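# Stand the toppled bottle upright in an empty carton cell

## Task

Choose the one bottle lying on its side on the steel table and place it, cap pointing up, in a carton cell that holds nothing. Leave every other bottle alone. Release it so that it stays in place by itself, not because the robot holds it, and then pull the gripper away.

## Robot and tools

Robot: two arms, left_arm and right_arm, each with a parallel two-finger gripper. The fingers point along the gripper's own +z axis and close along its y axis. The reported hand point (end_effector_position) lies between the finger pads, roughly 1 cm short of the tips. Arm bases in the scene frame: left_arm at (+0.048, +0.360, 0) with quat_wxyz (+0.997, 0, 0, -0.081); right_arm at (+0.003, -0.370, 0) with quat_wxyz (+0.999, 0, 0, +0.044).

Scene frame: the origin sits on the table surface midway between the arms. +x points out over the table, +z points up, and left_arm is on the +y side. The arm names do not match image left and right. Printed hand positions can be off, more so when an arm reaches far.

execute_actions takes "actions", a list holding one item or none, and an optional "pictures" boolean. An empty list sends nothing and just returns the state. A wait item is {"steps": n}, with n up to 300 control steps of 1/30 s. It counts from the previous result, so time spent replying is part of it. An action item is {"rows": [...], "steps": k}, with k up to 15 (default 15). Each row is one step; if there are fewer rows than steps, the last row repeats. A refused call moves nothing.

Row layout, used by execute_actions rows and by move's "target": a single list of 14 numbers, each in [-1, 1], covering both arms even when only one moves. The order is dx, dy, dz, rx, ry, rz, opening for left_arm, then the same seven for right_arm. dx to rz are an offset, not a pose. They are expressed in that gripper's own axes and measured from the gripper pose shown in the most recent result that includes it. Before any result in the scene has shown it, and in the second or later call within one reply, they count from where the robot is when the action or move begins. Every row counts from that same reference, not from the previous row. Scale: 1.0 equals 0.6 m of travel or 180 degrees. rx, ry, rz together form one rotation vector. Opening is absolute, not an offset: +1 means fully open (0.094 m) and -1 means closed. All zeros is not a pause: it pulls the arm back to its reference pose.

move(target, speed): target is one 14-number row as above. Each gripper travels in a straight line toward its target, and both finish together, in 0.5 to 10 s; anything longer is cut off at 10 s. speed is the top path speed in m/s, from 0.002 to 0.5, default 0.25. Turning is capped at twice that value in rad/s. The gripper opening is sent as the move starts. Paths ignore obstacles and the other arm, and grippers may lag, stray or overshoot the speed, especially with a nearly straight arm. Faster contact hits harder, and aiming further past a contact presses harder. The "move:" line reports how it ended: done, off_target, moving, held or fault. If only one arm is named, the other arm finished normally. limits=paced means the target was clipped; limits=held means a check blocked some steps, after which the arm may move fast. The result also gives each gripper's distance from its target.

wait(seconds): 0 to 10 s, sends nothing new. zoom_image(camera, region): camera is one of cam_head_left, cam_head_right, cam_high, cam_low, cam_left_wrist, cam_right_wrist. region is [x0, y0, x1, y1] in image pixels from the top-left, at most 504 by 504. read_manual returns only licence text. finished_scene(scene) ends the current scene and cannot be undone; pass the current scene's number.

Results: the state line, left_arm: … | right_arm: …, shows each gripper's position in metres and quat_wxyz in the scene frame. grip_measured is the measured finger opening on the command scale. The last Joint positions value is the opening in metres, and readings may be off by about 1 mm. "Hand target" is where the controller is currently driving the gripper. "pose unreachable" means the clearance check altered or blocked that arm's command. HELD marks steps that were not fully sent. FAULT marks an arm stop, and MOTOR HOT warns from 85 °C; at 100 °C the arm goes limp and drops whatever it holds. Joint torques carry offsets and noise.

Control behaviour: each step's command is clipped to 70 mm and 16 degrees from the measured pose. A far target therefore needs several actions, so check the pose reached and send the rest. Arms often stop a centimetre or more short, usually low, and can droop with repeated zero offsets. To keep an arm steady, send the correcting offset in the reply's first call and zeros in later ones, raising the aim if it still sags. Joint ranges (rad): waist -2.880 to 2.880, shoulder 0.000 to 3.142, elbow 0.000 to 3.019, wrist pitch -1.693 to 1.571, wrist yaw -1.571 to 1.571, wrist roll -2.094 to 2.094.

Gripping: to hold something, command an opening below grip_measured; about 0.03 below gives a firm grip. The force per pad is roughly 50 to 62 N. Brief tugs on held parts or pushes on loose objects can happen.

Avoid: knocking anything off the table, which fails the job; arm-to-arm collisions or hard pressing between arms; drops, slips, slams and hard shoves. Move smoothly, release the bottle upright in an empty cell, confirm in the images that it stands on its own, then retreat before calling finished_scene.

Each tool is called after "Request:" as name([rows], argument=value, ...), one row to a line, values as JSON.

## Session

Request:
execute_actions(actions=[])

Scene clock: 0.00 s of 5440.00 s.
left_arm: end_effector_position=(+0.5996, -0.0471, +0.2139) grip_measured=+1.000 end_effector_quat_wxyz=(+0.256, +0.184, +0.711, -0.629) | right_arm: end_effector_position=(+0.1323, -0.3795, +0.1291) grip_measured=+1.000 end_effector_quat_wxyz=(-0.135, +0.617, +0.771, +0.079)
Joint positions: left_arm=[-0.259  1.882  1.23   0.506  1.011 -0.806  0.094] | right_arm=[-0.462  0.787  0.571 -1.571 -0.23   0.949  0.094]
Joint velocities: left_arm=[-0.015 -0.015 -0.017  0.002 -0.022 -0.022  0.   ] | right_arm=[ 0.015 -0.005 -0.002 -0.017  0.066 -0.022  0.   ]
Joint torques (N m, as the arm reports them, + toward a larger angle): no reading
Motor temperatures (°C, as the motors report them): left_arm=[24 27 26 23 25 27] | right_arm=[26 26 23 24 24 27]
Hand target (left_arm): +0.605, -0.049, +0.225; +0.266, +0.190, +0.704, -0.630
Hand target (right_arm): +0.140, -0.383, +0.138; -0.122, +0.617, +0.773, +0.083

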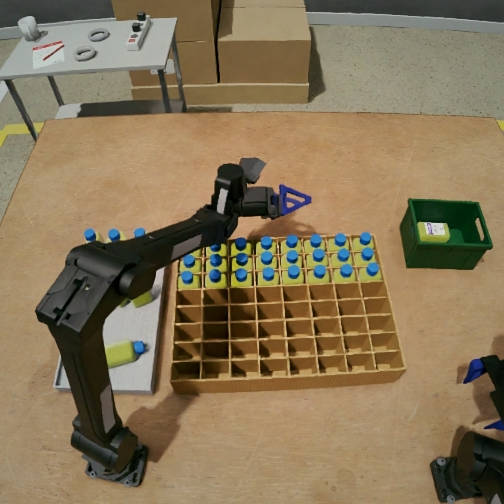

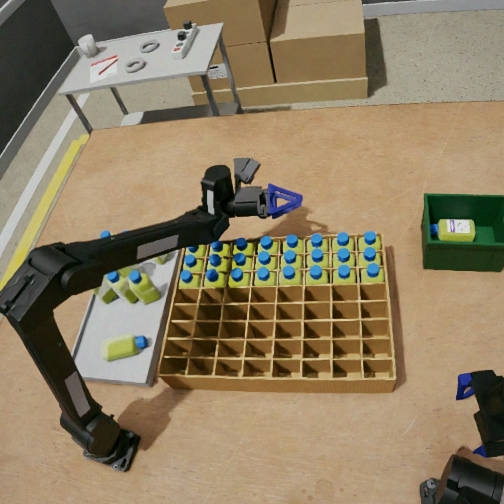

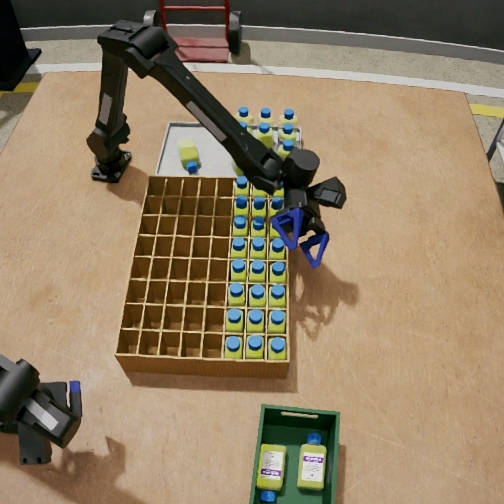

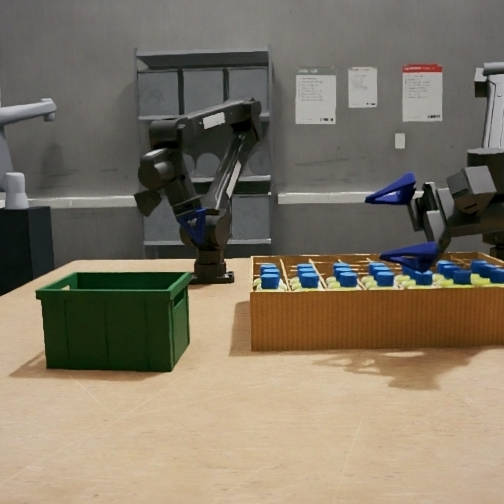

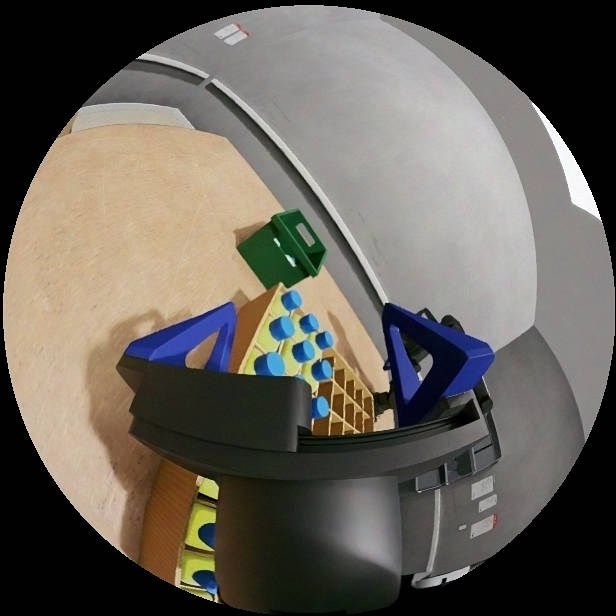

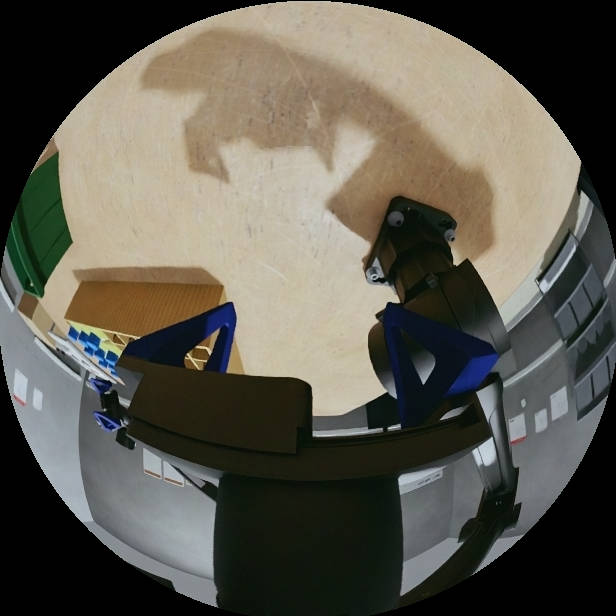

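Request:
zoom_image(camera="cam_head_left", region=[40, 220, 240, 400])

Request:
zoom_image(camera="cam_high", region=[130, 90, 330, 250])

Region (40, 220, 240, 400) of cam_head_left's 504x504 image, scaled by 2.520, with more detail than that image has; it fills the top 454 rows of this view, and the rest is white.

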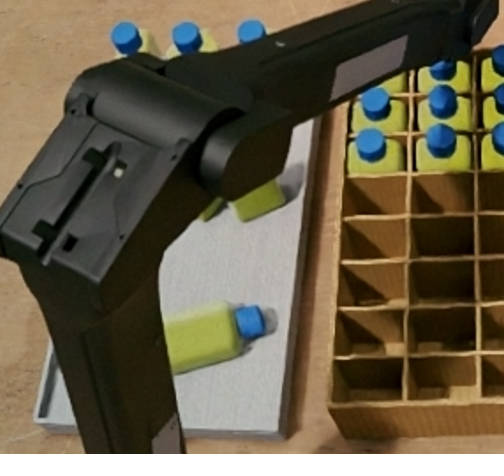

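Region (130, 90, 330, 250) of cam_high's 504x504 image, scaled by 2.520, with more detail than that image has; it fills the top 403 rows of this view, and the rest is white.

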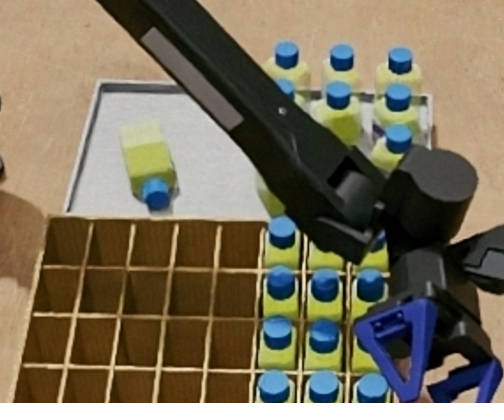

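Request:
move(target=[0.383,-0.193,-0.67,-0.258,0.41,0.189,1,0,0,0,0,0,0,1], speed=0.3)

Scene clock: 37.50 s of 5440.00 s.
left_arm: end_effector_position=(+0.2953, +0.3183, +0.2022) grip_measured=+1.000 end_effector_quat_wxyz=(+0.000, +0.588, +0.809, +0.001) | right_arm: end_effector_position=(+0.1323, -0.3795, +0.1291) grip_measured=+1.000 end_effector_quat_wxyz=(-0.135, +0.617, +0.771, +0.079)
Joint positions: left_arm=[-0.004  0.987  0.893 -1.475 -0.002  1.092  0.094] | right_arm=[-0.462  0.787  0.571 -1.571 -0.23   0.949  0.094]
Joint velocities: left_arm=[ 0.005 -0.005 -0.022 -0.007  0.037  0.037  0.   ] | right_arm=[-0.015  0.005 -0.007 -0.022  0.066 -0.037  0.   ]
Joint torques (N m, as the arm reports them, + toward a larger angle): left_arm=[ 1.55 -4.84  7.52 -0.45 -0.02  0.23] | right_arm=[ 2.05  0.01  7.86 -0.17 -0.14  0.  ]
Motor temperatures (°C, as the motors report them): left_arm=[24 28 28 24 25 27] | right_arm=[26 26 26 24 24 27]
Hand target (left_arm): +0.293, +0.323, +0.202; -0.005, +0.589, +0.808, +0.000
Hand target (right_arm): +0.132, -0.380, +0.129; -0.135, +0.617, +0.771, +0.079
Off the commanded pose (left_arm): 0.002 m, 1 deg.
Off the commanded pose (right_arm): 0.000 m, 0 deg.
After step 90, 31.27 s passed at rest.
move: done
camera_calibration (this result's frames):
cam_left_wrist: T_world_to_cam=[[-0.95322, -0.302261, -0.00297694, 0.379965], [-0.245857, 0.769538, 0.589377, -0.285386], [-0.175855, 0.562538, -0.807853, 0.156926], [0, 0, 0, 1]] pos_world=[0.319622, 0.246188, 0.296105]

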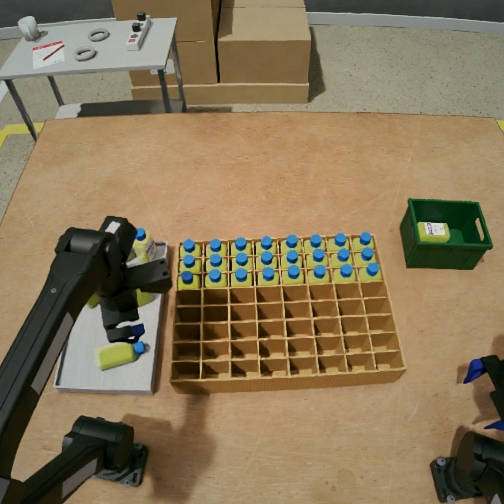

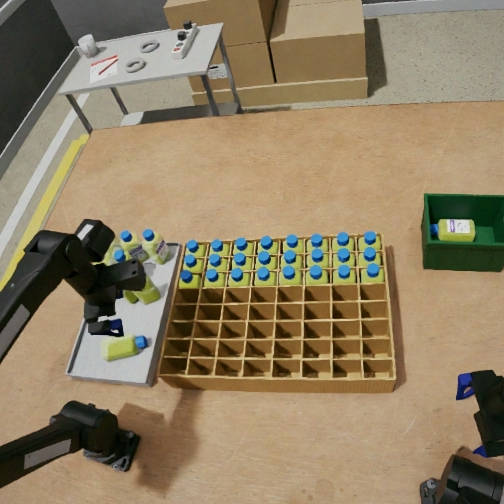

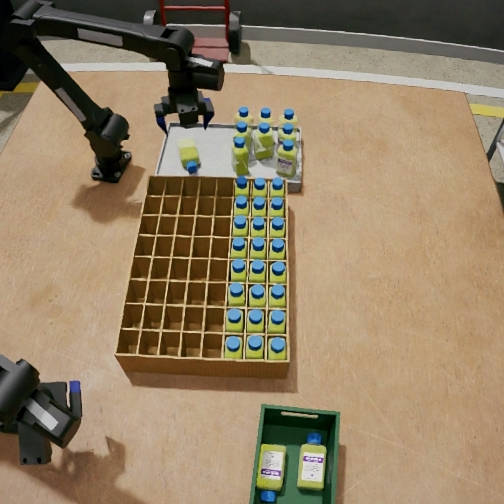

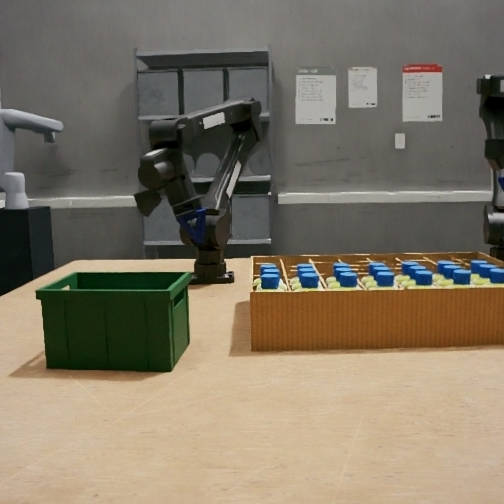

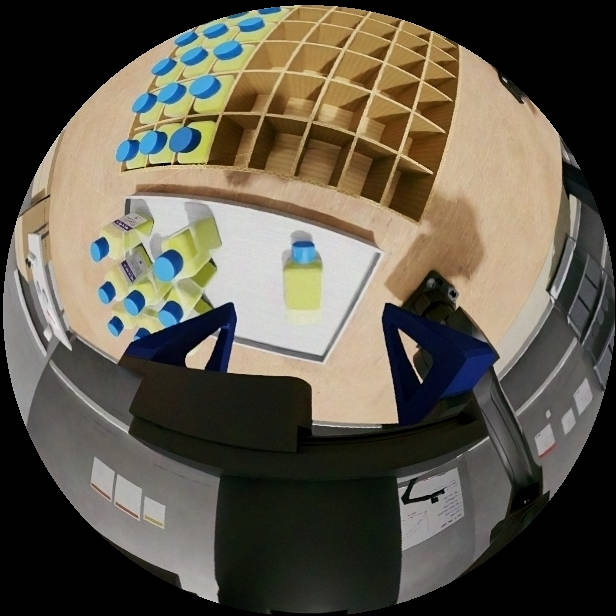

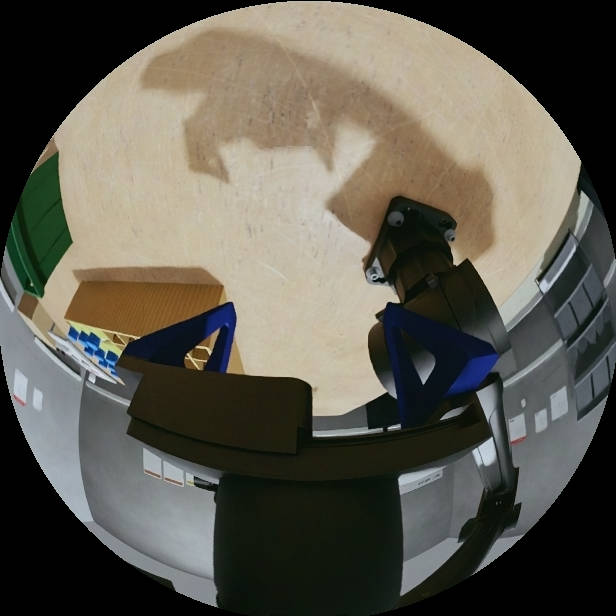

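Request:
move(target=[0.015,0,0.2,0,0,0,1,0,0,0,0,0,0,1])

Scene clock: 43.53 s of 5440.00 s.
left_arm: end_effector_position=(+0.2883, +0.3231, +0.0809) grip_measured=+1.000 end_effector_quat_wxyz=(-0.007, +0.588, +0.808, -0.003) | right_arm: end_effector_position=(+0.1323, -0.3795, +0.1291) grip_measured=+1.000 end_effector_quat_wxyz=(-0.135, +0.617, +0.771, +0.079)
Joint positions: left_arm=[ 0.01   1.084  0.622 -1.123 -0.002  1.107  0.094] | right_arm=[-0.462  0.787  0.571 -1.571 -0.23   0.949  0.094]
Joint velocities: left_arm=[-0.005 -0.015 -0.007  0.002  0.037 -0.007  0.   ] | right_arm=[-0.015 -0.005  0.002  0.002 -0.066 -0.081  0.   ]
Joint torques (N m, as the arm reports them, + toward a larger angle): left_arm=[ 1.37 -4.25  7.27  0.49  0.13  0.21] | right_arm=[ 2.57  0.1   7.91 -0.11 -0.14 -0.01]
Motor temperatures (°C, as the motors report them): left_arm=[24 28 28 23 25 27] | right_arm=[26 26 26 24 24 27]
Hand target (left_arm): +0.294, +0.326, +0.082; +0.000, +0.588, +0.809, +0.001
Hand target (right_arm): +0.132, -0.380, +0.129; -0.135, +0.617, +0.771, +0.079
Off the commanded pose (left_arm): 0.006 m, 1 deg.
Off the commanded pose (right_arm): 0.000 m, 0 deg.
After step 90, 2.07 s passed at rest.
move: done
camera_calibration (this result's frames):
cam_left_wrist: T_world_to_cam=[[-0.953149, -0.302272, 0.011747, 0.373237], [-0.236238, 0.768056, 0.595215, -0.222089], [-0.188939, 0.564554, -0.803481, 0.0577681], [0, 0, 0, 1]] pos_world=[0.314199, 0.250783, 0.174222]

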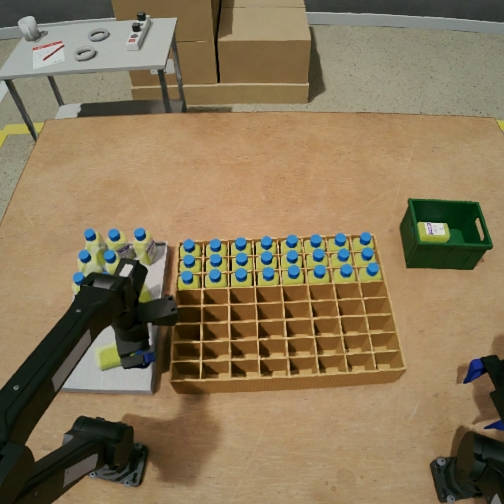

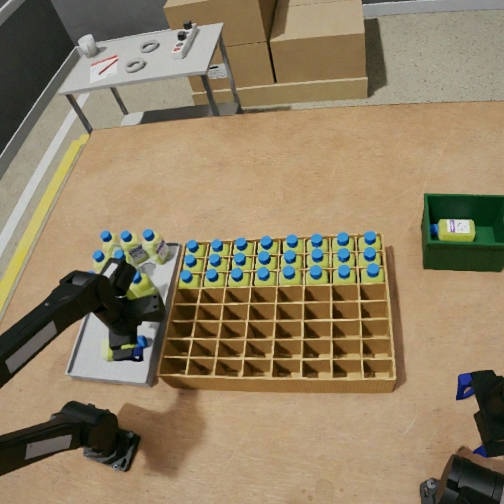

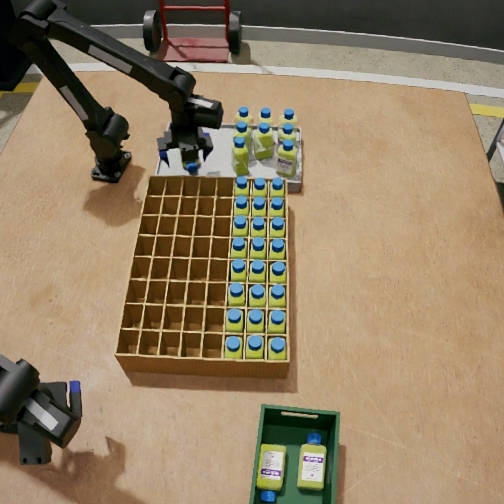

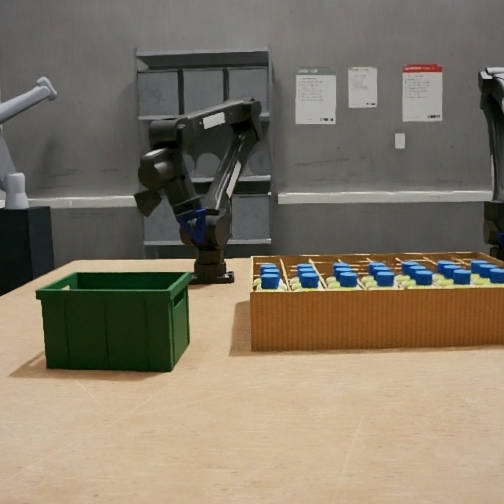

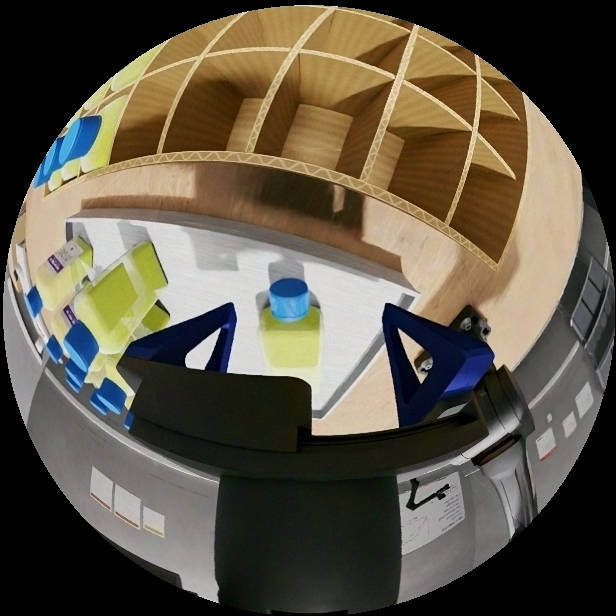

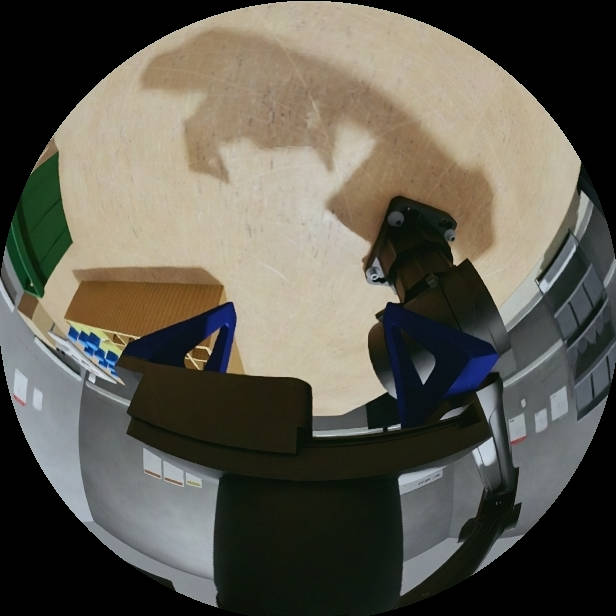

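Request:
move(target=[0.0,0.034,0.083,0,0,0,0.5,0,0,0,0,0,0,1], speed=0.1)

Scene clock: 47.47 s of 5440.00 s.
left_arm: end_effector_position=(+0.3059, +0.3263, +0.0412) grip_measured=+0.501 end_effector_quat_wxyz=(-0.003, +0.589, +0.808, +0.001) | right_arm: end_effector_position=(+0.1323, -0.3795, +0.1291) grip_measured=+1.000 end_effector_quat_wxyz=(-0.135, +0.617, +0.771, +0.079)
Joint positions: left_arm=[ 0.031  1.205  0.586 -0.957 -0.005  1.129  0.071] | right_arm=[-0.462  0.787  0.571 -1.571 -0.23   0.949  0.094]
Joint velocities: left_arm=[-0.005  0.015  0.022  0.012  0.022  0.022 -0.001] | right_arm=[-0.015 -0.005 -0.007  0.032 -0.007  0.051  0.   ]
Joint torques (N m, as the arm reports them, + toward a larger angle): left_arm=[ 0.86 -2.59  5.57  0.94  0.25  0.17] | right_arm=[ 2.13 -0.1   7.93 -0.16 -0.15  0.01]
Motor temperatures (°C, as the motors report them): left_arm=[24 27 28 23 25 27] | right_arm=[26 26 26 24 24 27]
Hand target (left_arm): +0.307, +0.329, +0.031; -0.007, +0.588, +0.809, -0.002
Hand target (right_arm): +0.132, -0.380, +0.129; -0.135, +0.617, +0.771, +0.079
Off the commanded pose (left_arm): 0.011 m, 1 deg.
Off the commanded pose (right_arm): 0.000 m, 0 deg.
After step 90, 0.10 s passed at rest.
move: off_target (left_arm)
camera_calibration (this result's frames):
cam_left_wrist: T_world_to_cam=[[-0.953687, -0.300798, 0.000790994, 0.391555], [-0.241554, 0.767413, 0.59391, -0.194924], [-0.179254, 0.566214, -0.804531, 0.0239236], [0, 0, 0, 1]] pos_world=[0.330625, 0.25382, 0.134705]

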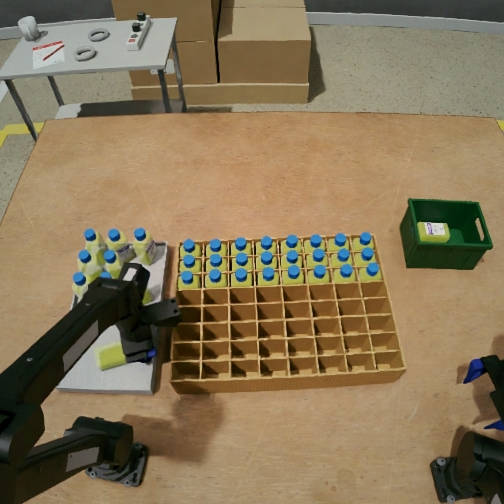

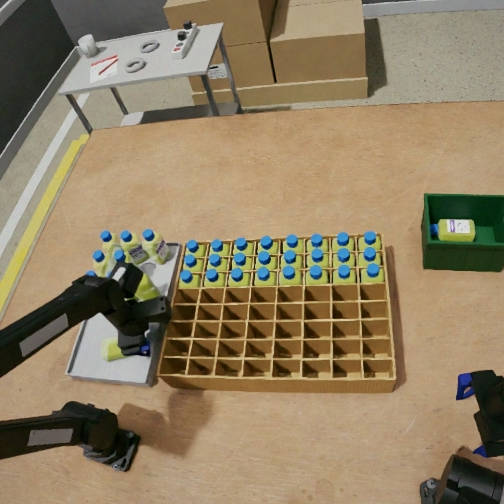

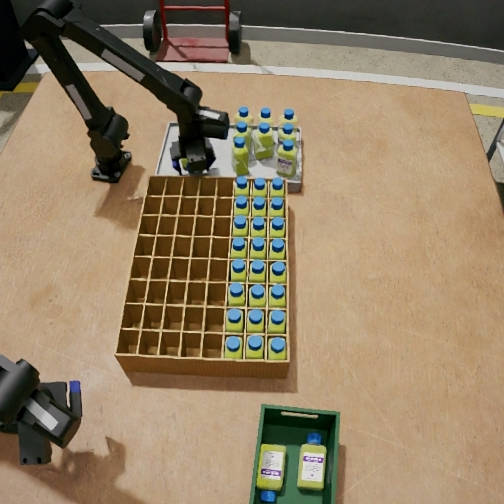

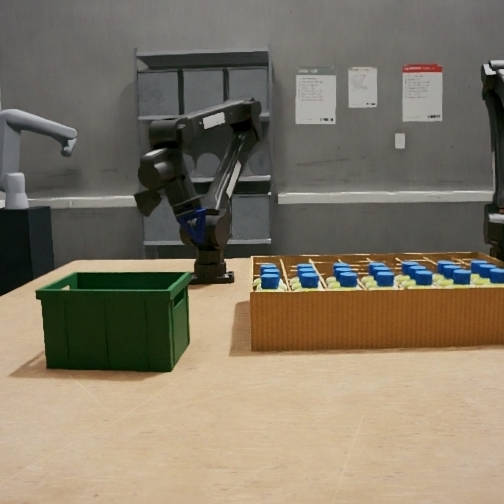

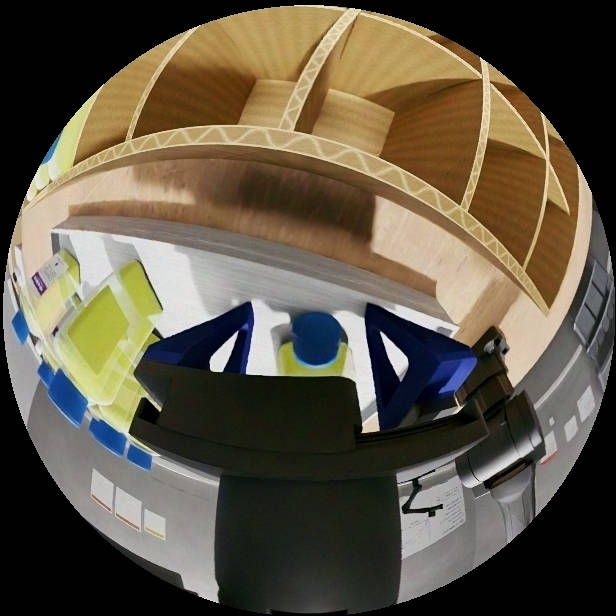

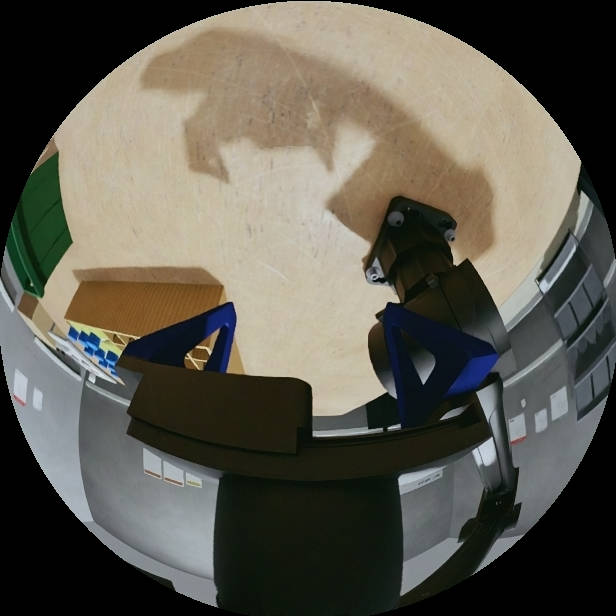

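Request:
move(target=[0.002,-0.007,0.028,0,0,0,0.5,0,0,0,0,0,0,1], speed=0.05)

Scene clock: 51.03 s of 5440.00 s.
left_arm: end_effector_position=(+0.3077, +0.3266, +0.0404) grip_measured=+0.501 end_effector_quat_wxyz=(+0.003, +0.589, +0.808, +0.007) | right_arm: end_effector_position=(+0.1323, -0.3795, +0.1291) grip_measured=+1.000 end_effector_quat_wxyz=(-0.135, +0.617, +0.771, +0.079)
Joint positions: left_arm=[ 0.031  1.2    0.58  -0.939 -0.008  1.13   0.071] | right_arm=[-0.462  0.787  0.571 -1.571 -0.23   0.949  0.094]
Joint velocities: left_arm=[-0.005  0.015  0.012 -0.007 -0.022 -0.007 -0.   ] | right_arm=[-0.005 -0.005 -0.022 -0.007 -0.051  0.022  0.   ]
Joint torques (N m, as the arm reports them, + toward a larger angle): left_arm=[ 0.38 -3.72  4.15  1.41  0.3   0.02] | right_arm=[ 2.46 -0.24  7.94 -0.15 -0.17  0.01]
Motor temperatures (°C, as the motors report them): left_arm=[24 27 28 23 25 27] | right_arm=[26 26 26 24 24 27]
Hand target (left_arm): +0.301, +0.326, +0.026; -0.003, +0.589, +0.808, +0.001
Hand target (right_arm): +0.132, -0.380, +0.129; -0.135, +0.617, +0.771, +0.079
Off the commanded pose (left_arm): 0.017 m, 1 deg.
Off the commanded pose (right_arm): 0.000 m, 0 deg.
move: off_target (left_arm)
camera_calibration (this result's frames):
cam_left_wrist: T_world_to_cam=[[-0.953797, -0.300076, -0.0150163, 0.39378], [-0.250619, 0.767043, 0.590623, -0.191189], [-0.165714, 0.567098, -0.806808, 0.0190533], [0, 0, 0, 1]] pos_world=[0.330828, 0.254009, 0.134206]

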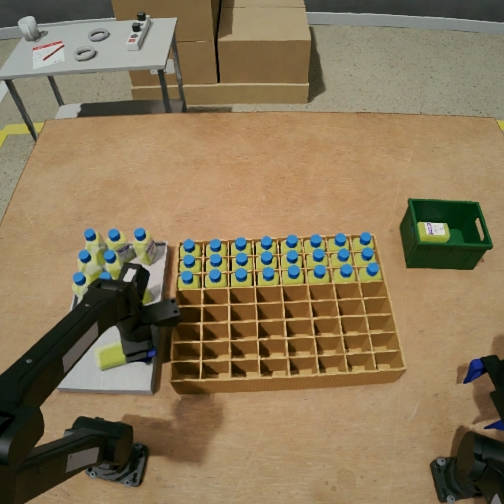

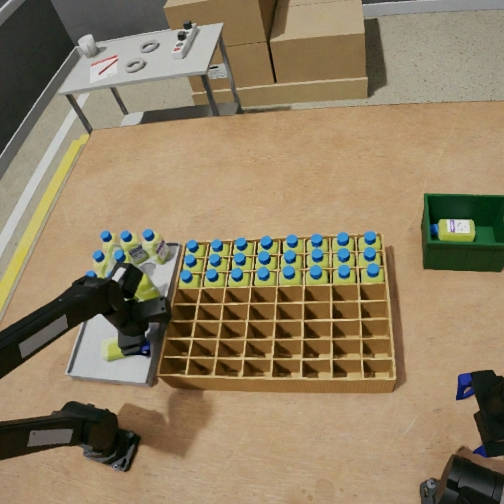

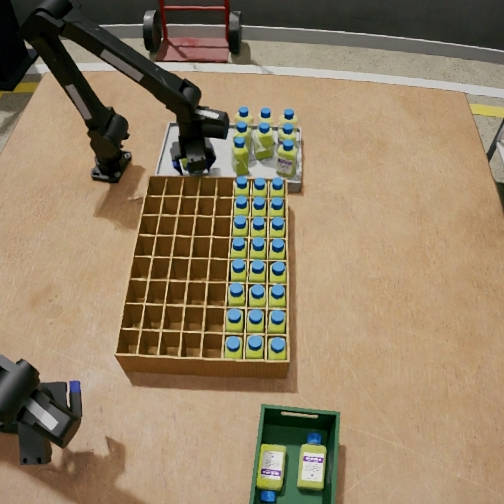

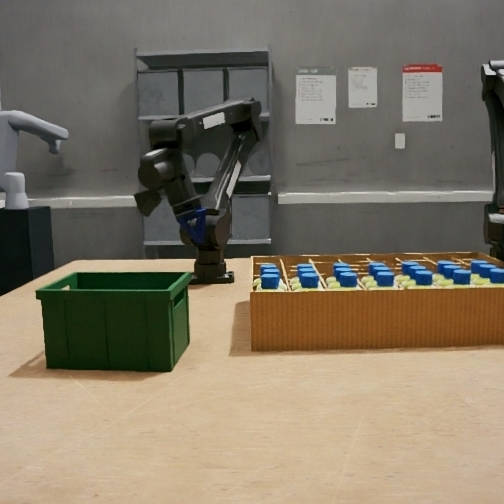

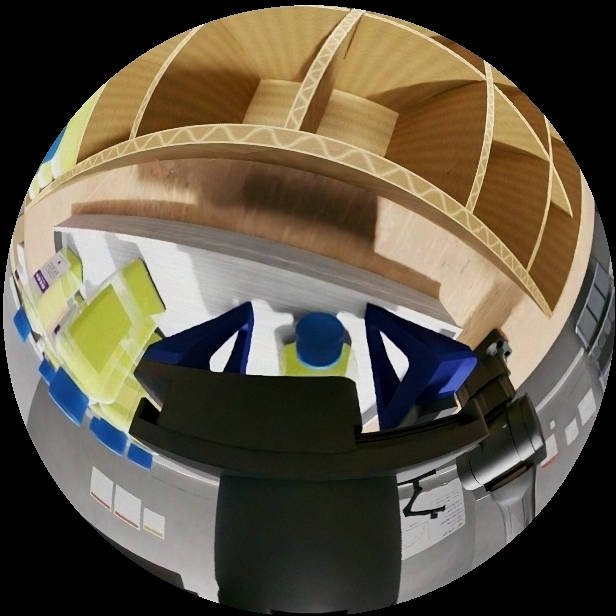

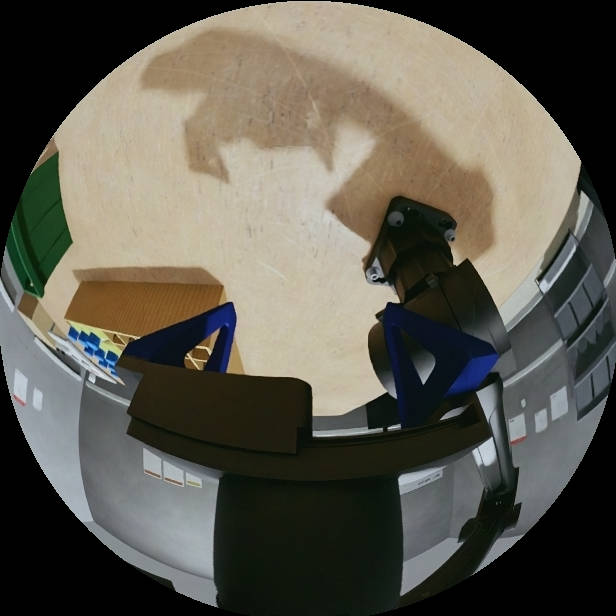

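Request:
move(target=[0,-0.008,-0.012,0,0,0,0.5,0,0,0,0,0,0,1], speed=0.05)

Request:
move(target=[0,0,0,0,0,0,-0.5,0,0,0,0,0,0,1])

Scene clock: 55.60 s of 5440.00 s.
left_arm: end_effector_position=(+0.3050, +0.3271, +0.0442) grip_measured=+0.501 end_effector_quat_wxyz=(+0.003, +0.589, +0.808, +0.007) | right_arm: end_effector_position=(+0.1323, -0.3795, +0.1291) grip_measured=+1.000 end_effector_quat_wxyz=(-0.135, +0.617, +0.771, +0.079)
Joint positions: left_arm=[ 0.031  1.184  0.58  -0.956 -0.009  1.13   0.071] | right_arm=[-0.462  0.787  0.571 -1.571 -0.23   0.949  0.094]
Joint velocities: left_arm=[-0.005 -0.015 -0.007 -0.017  0.007  0.037  0.001] | right_arm=[-0.015  0.005 -0.002 -0.007 -0.022 -0.081  0.   ]
Joint torques (N m, as the arm reports them, + toward a larger angle): left_arm=[-0.14 -6.35  6.21 -0.63  0.16 -0.03] | right_arm=[ 2.25  0.05  7.81 -0.12 -0.13 -0.01]
Motor temperatures (°C, as the motors report them): left_arm=[24 27 28 24 25 27] | right_arm=[26 26 26 24 24 27]
Hand target (left_arm): +0.303, +0.325, +0.048; +0.003, +0.589, +0.808, +0.007
Hand target (right_arm): +0.132, -0.380, +0.129; -0.135, +0.617, +0.771, +0.079
Off the commanded pose (left_arm): 0.004 m, 0 deg.
Off the commanded pose (right_arm): 0.000 m, 0 deg.
After step 90, 0.87 s passed at rest.
move: done
camera_calibration (this result's frames):
cam_left_wrist: T_world_to_cam=[[-0.953804, -0.300072, -0.0146467, 0.391417], [-0.250238, 0.766534, 0.591444, -0.194446], [-0.166248, 0.567787, -0.806213, 0.0212933], [0, 0, 0, 1]] pos_world=[0.328218, 0.254413, 0.137904]

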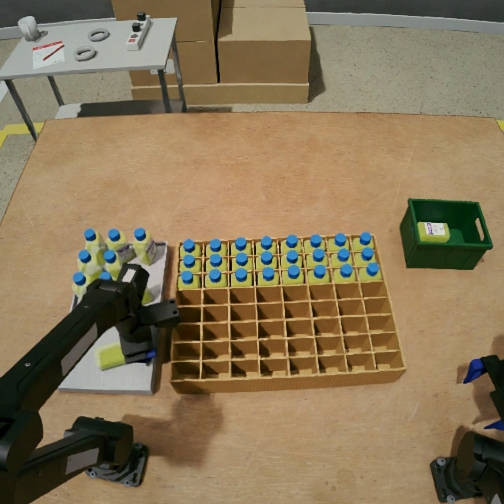

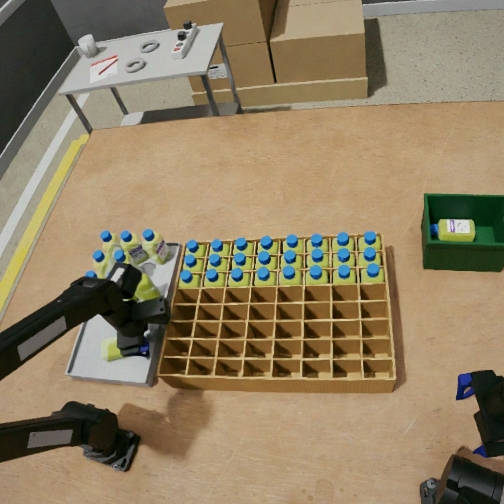

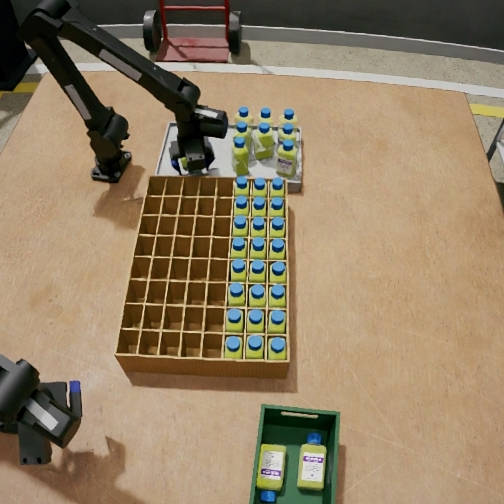

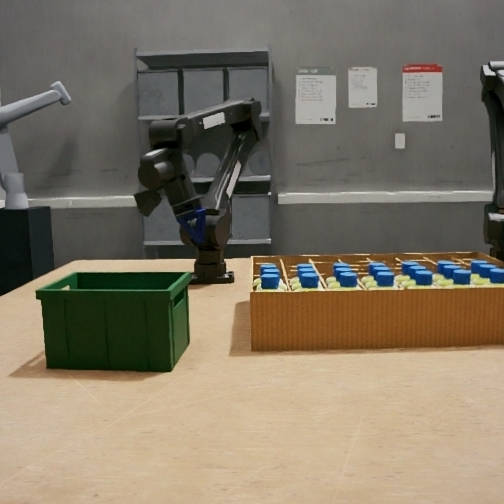

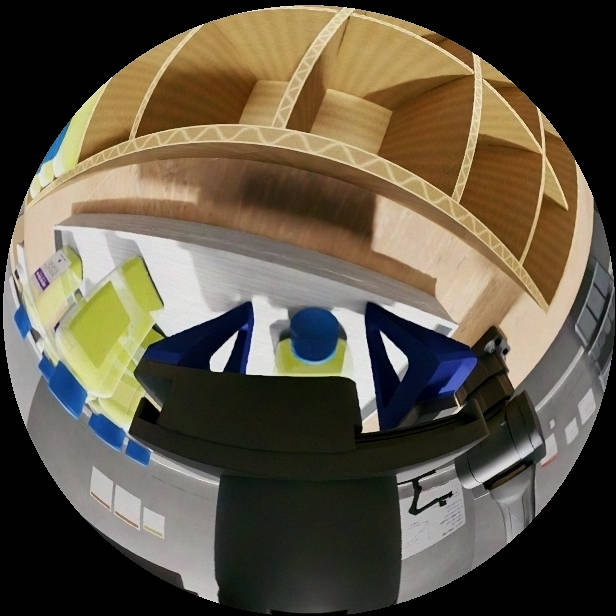

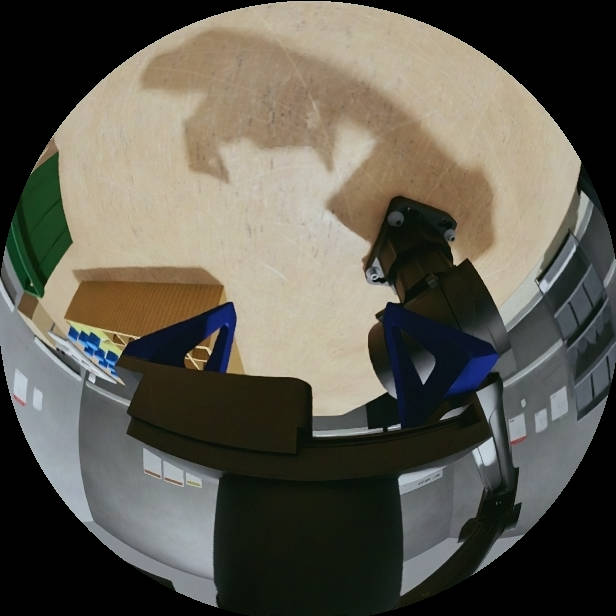

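Scene clock: 56.10 s of 5440.00 s.
left_arm: end_effector_position=(+0.3050, +0.3270, +0.0442) grip_measured=-0.464 end_effector_quat_wxyz=(+0.003, +0.589, +0.808, +0.007) | right_arm: end_effector_position=(+0.1323, -0.3795, +0.1291) grip_measured=+1.000 end_effector_quat_wxyz=(-0.135, +0.617, +0.771, +0.079)
Joint positions: left_arm=[ 0.031  1.184  0.58  -0.956 -0.009  1.13   0.025] | right_arm=[-0.462  0.787  0.571 -1.571 -0.23   0.949  0.094]
Joint velocities: left_arm=[-0.005 -0.005 -0.012 -0.007 -0.037  0.022  0.   ] | right_arm=[ 0.005 -0.005 -0.017  0.002  0.037 -0.125  0.   ]
Joint torques (N m, as the arm reports them, + toward a larger angle): left_arm=[ 0.56 -5.71  6.33  0.05  0.12  0.04] | right_arm=[ 2.13  0.08  7.82 -0.14 -0.18 -0.01]
Motor temperatures (°C, as the motors report them): left_arm=[24 27 28 24 25 27] | right_arm=[26 26 26 24 24 27]
Hand target (left_arm): +0.305, +0.327, +0.044; +0.003, +0.589, +0.808, +0.007
Hand target (right_arm): +0.132, -0.380, +0.129; -0.135, +0.617, +0.771, +0.079
Off the commanded pose (left_arm): 0.000 m, 0 deg.
Off the commanded pose (right_arm): 0.000 m, 0 deg.
move: done
camera_calibration (this result's frames):
cam_left_wrist: T_world_to_cam=[[-0.953806, -0.300073, -0.0144857, 0.391384], [-0.250205, 0.766759, 0.591166, -0.19447], [-0.166286, 0.567483, -0.80642, 0.0214484], [0, 0, 0, 1]] pos_world=[0.328213, 0.254383, 0.13793]

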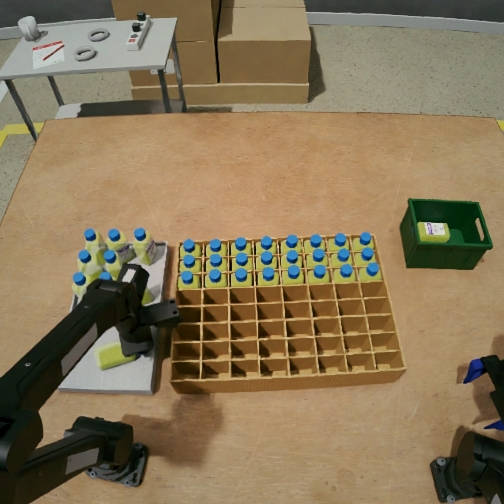

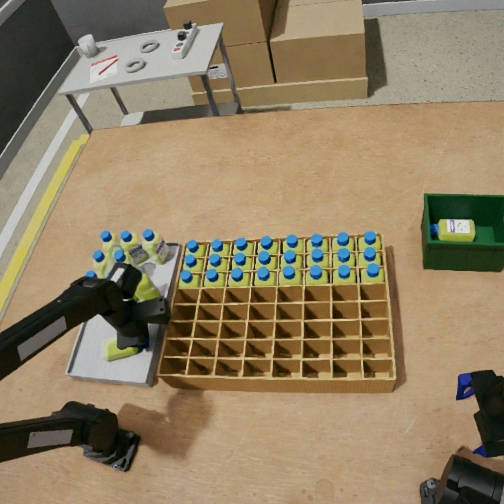

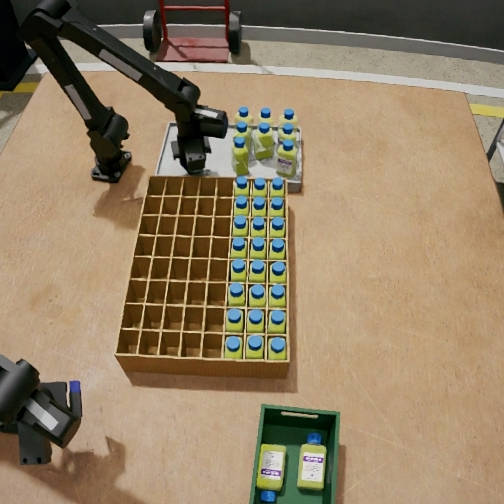

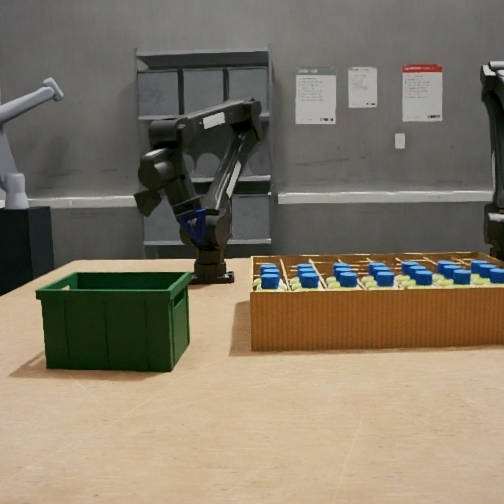

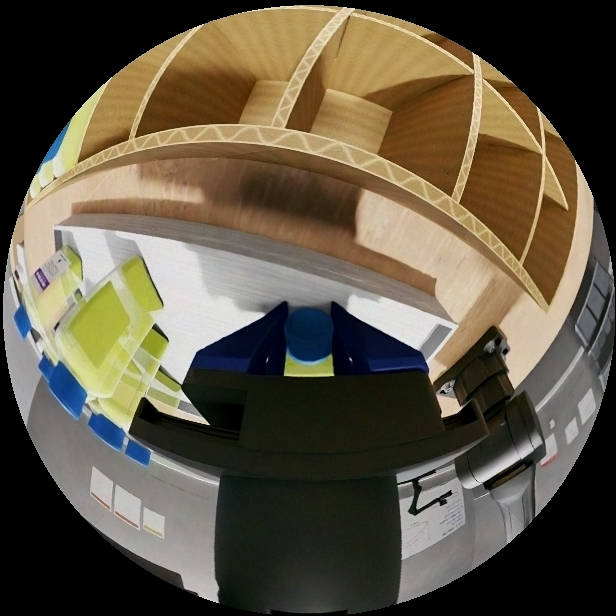

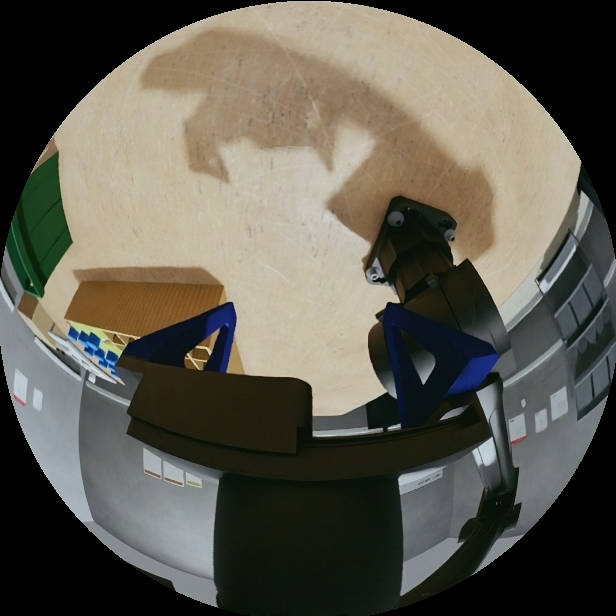

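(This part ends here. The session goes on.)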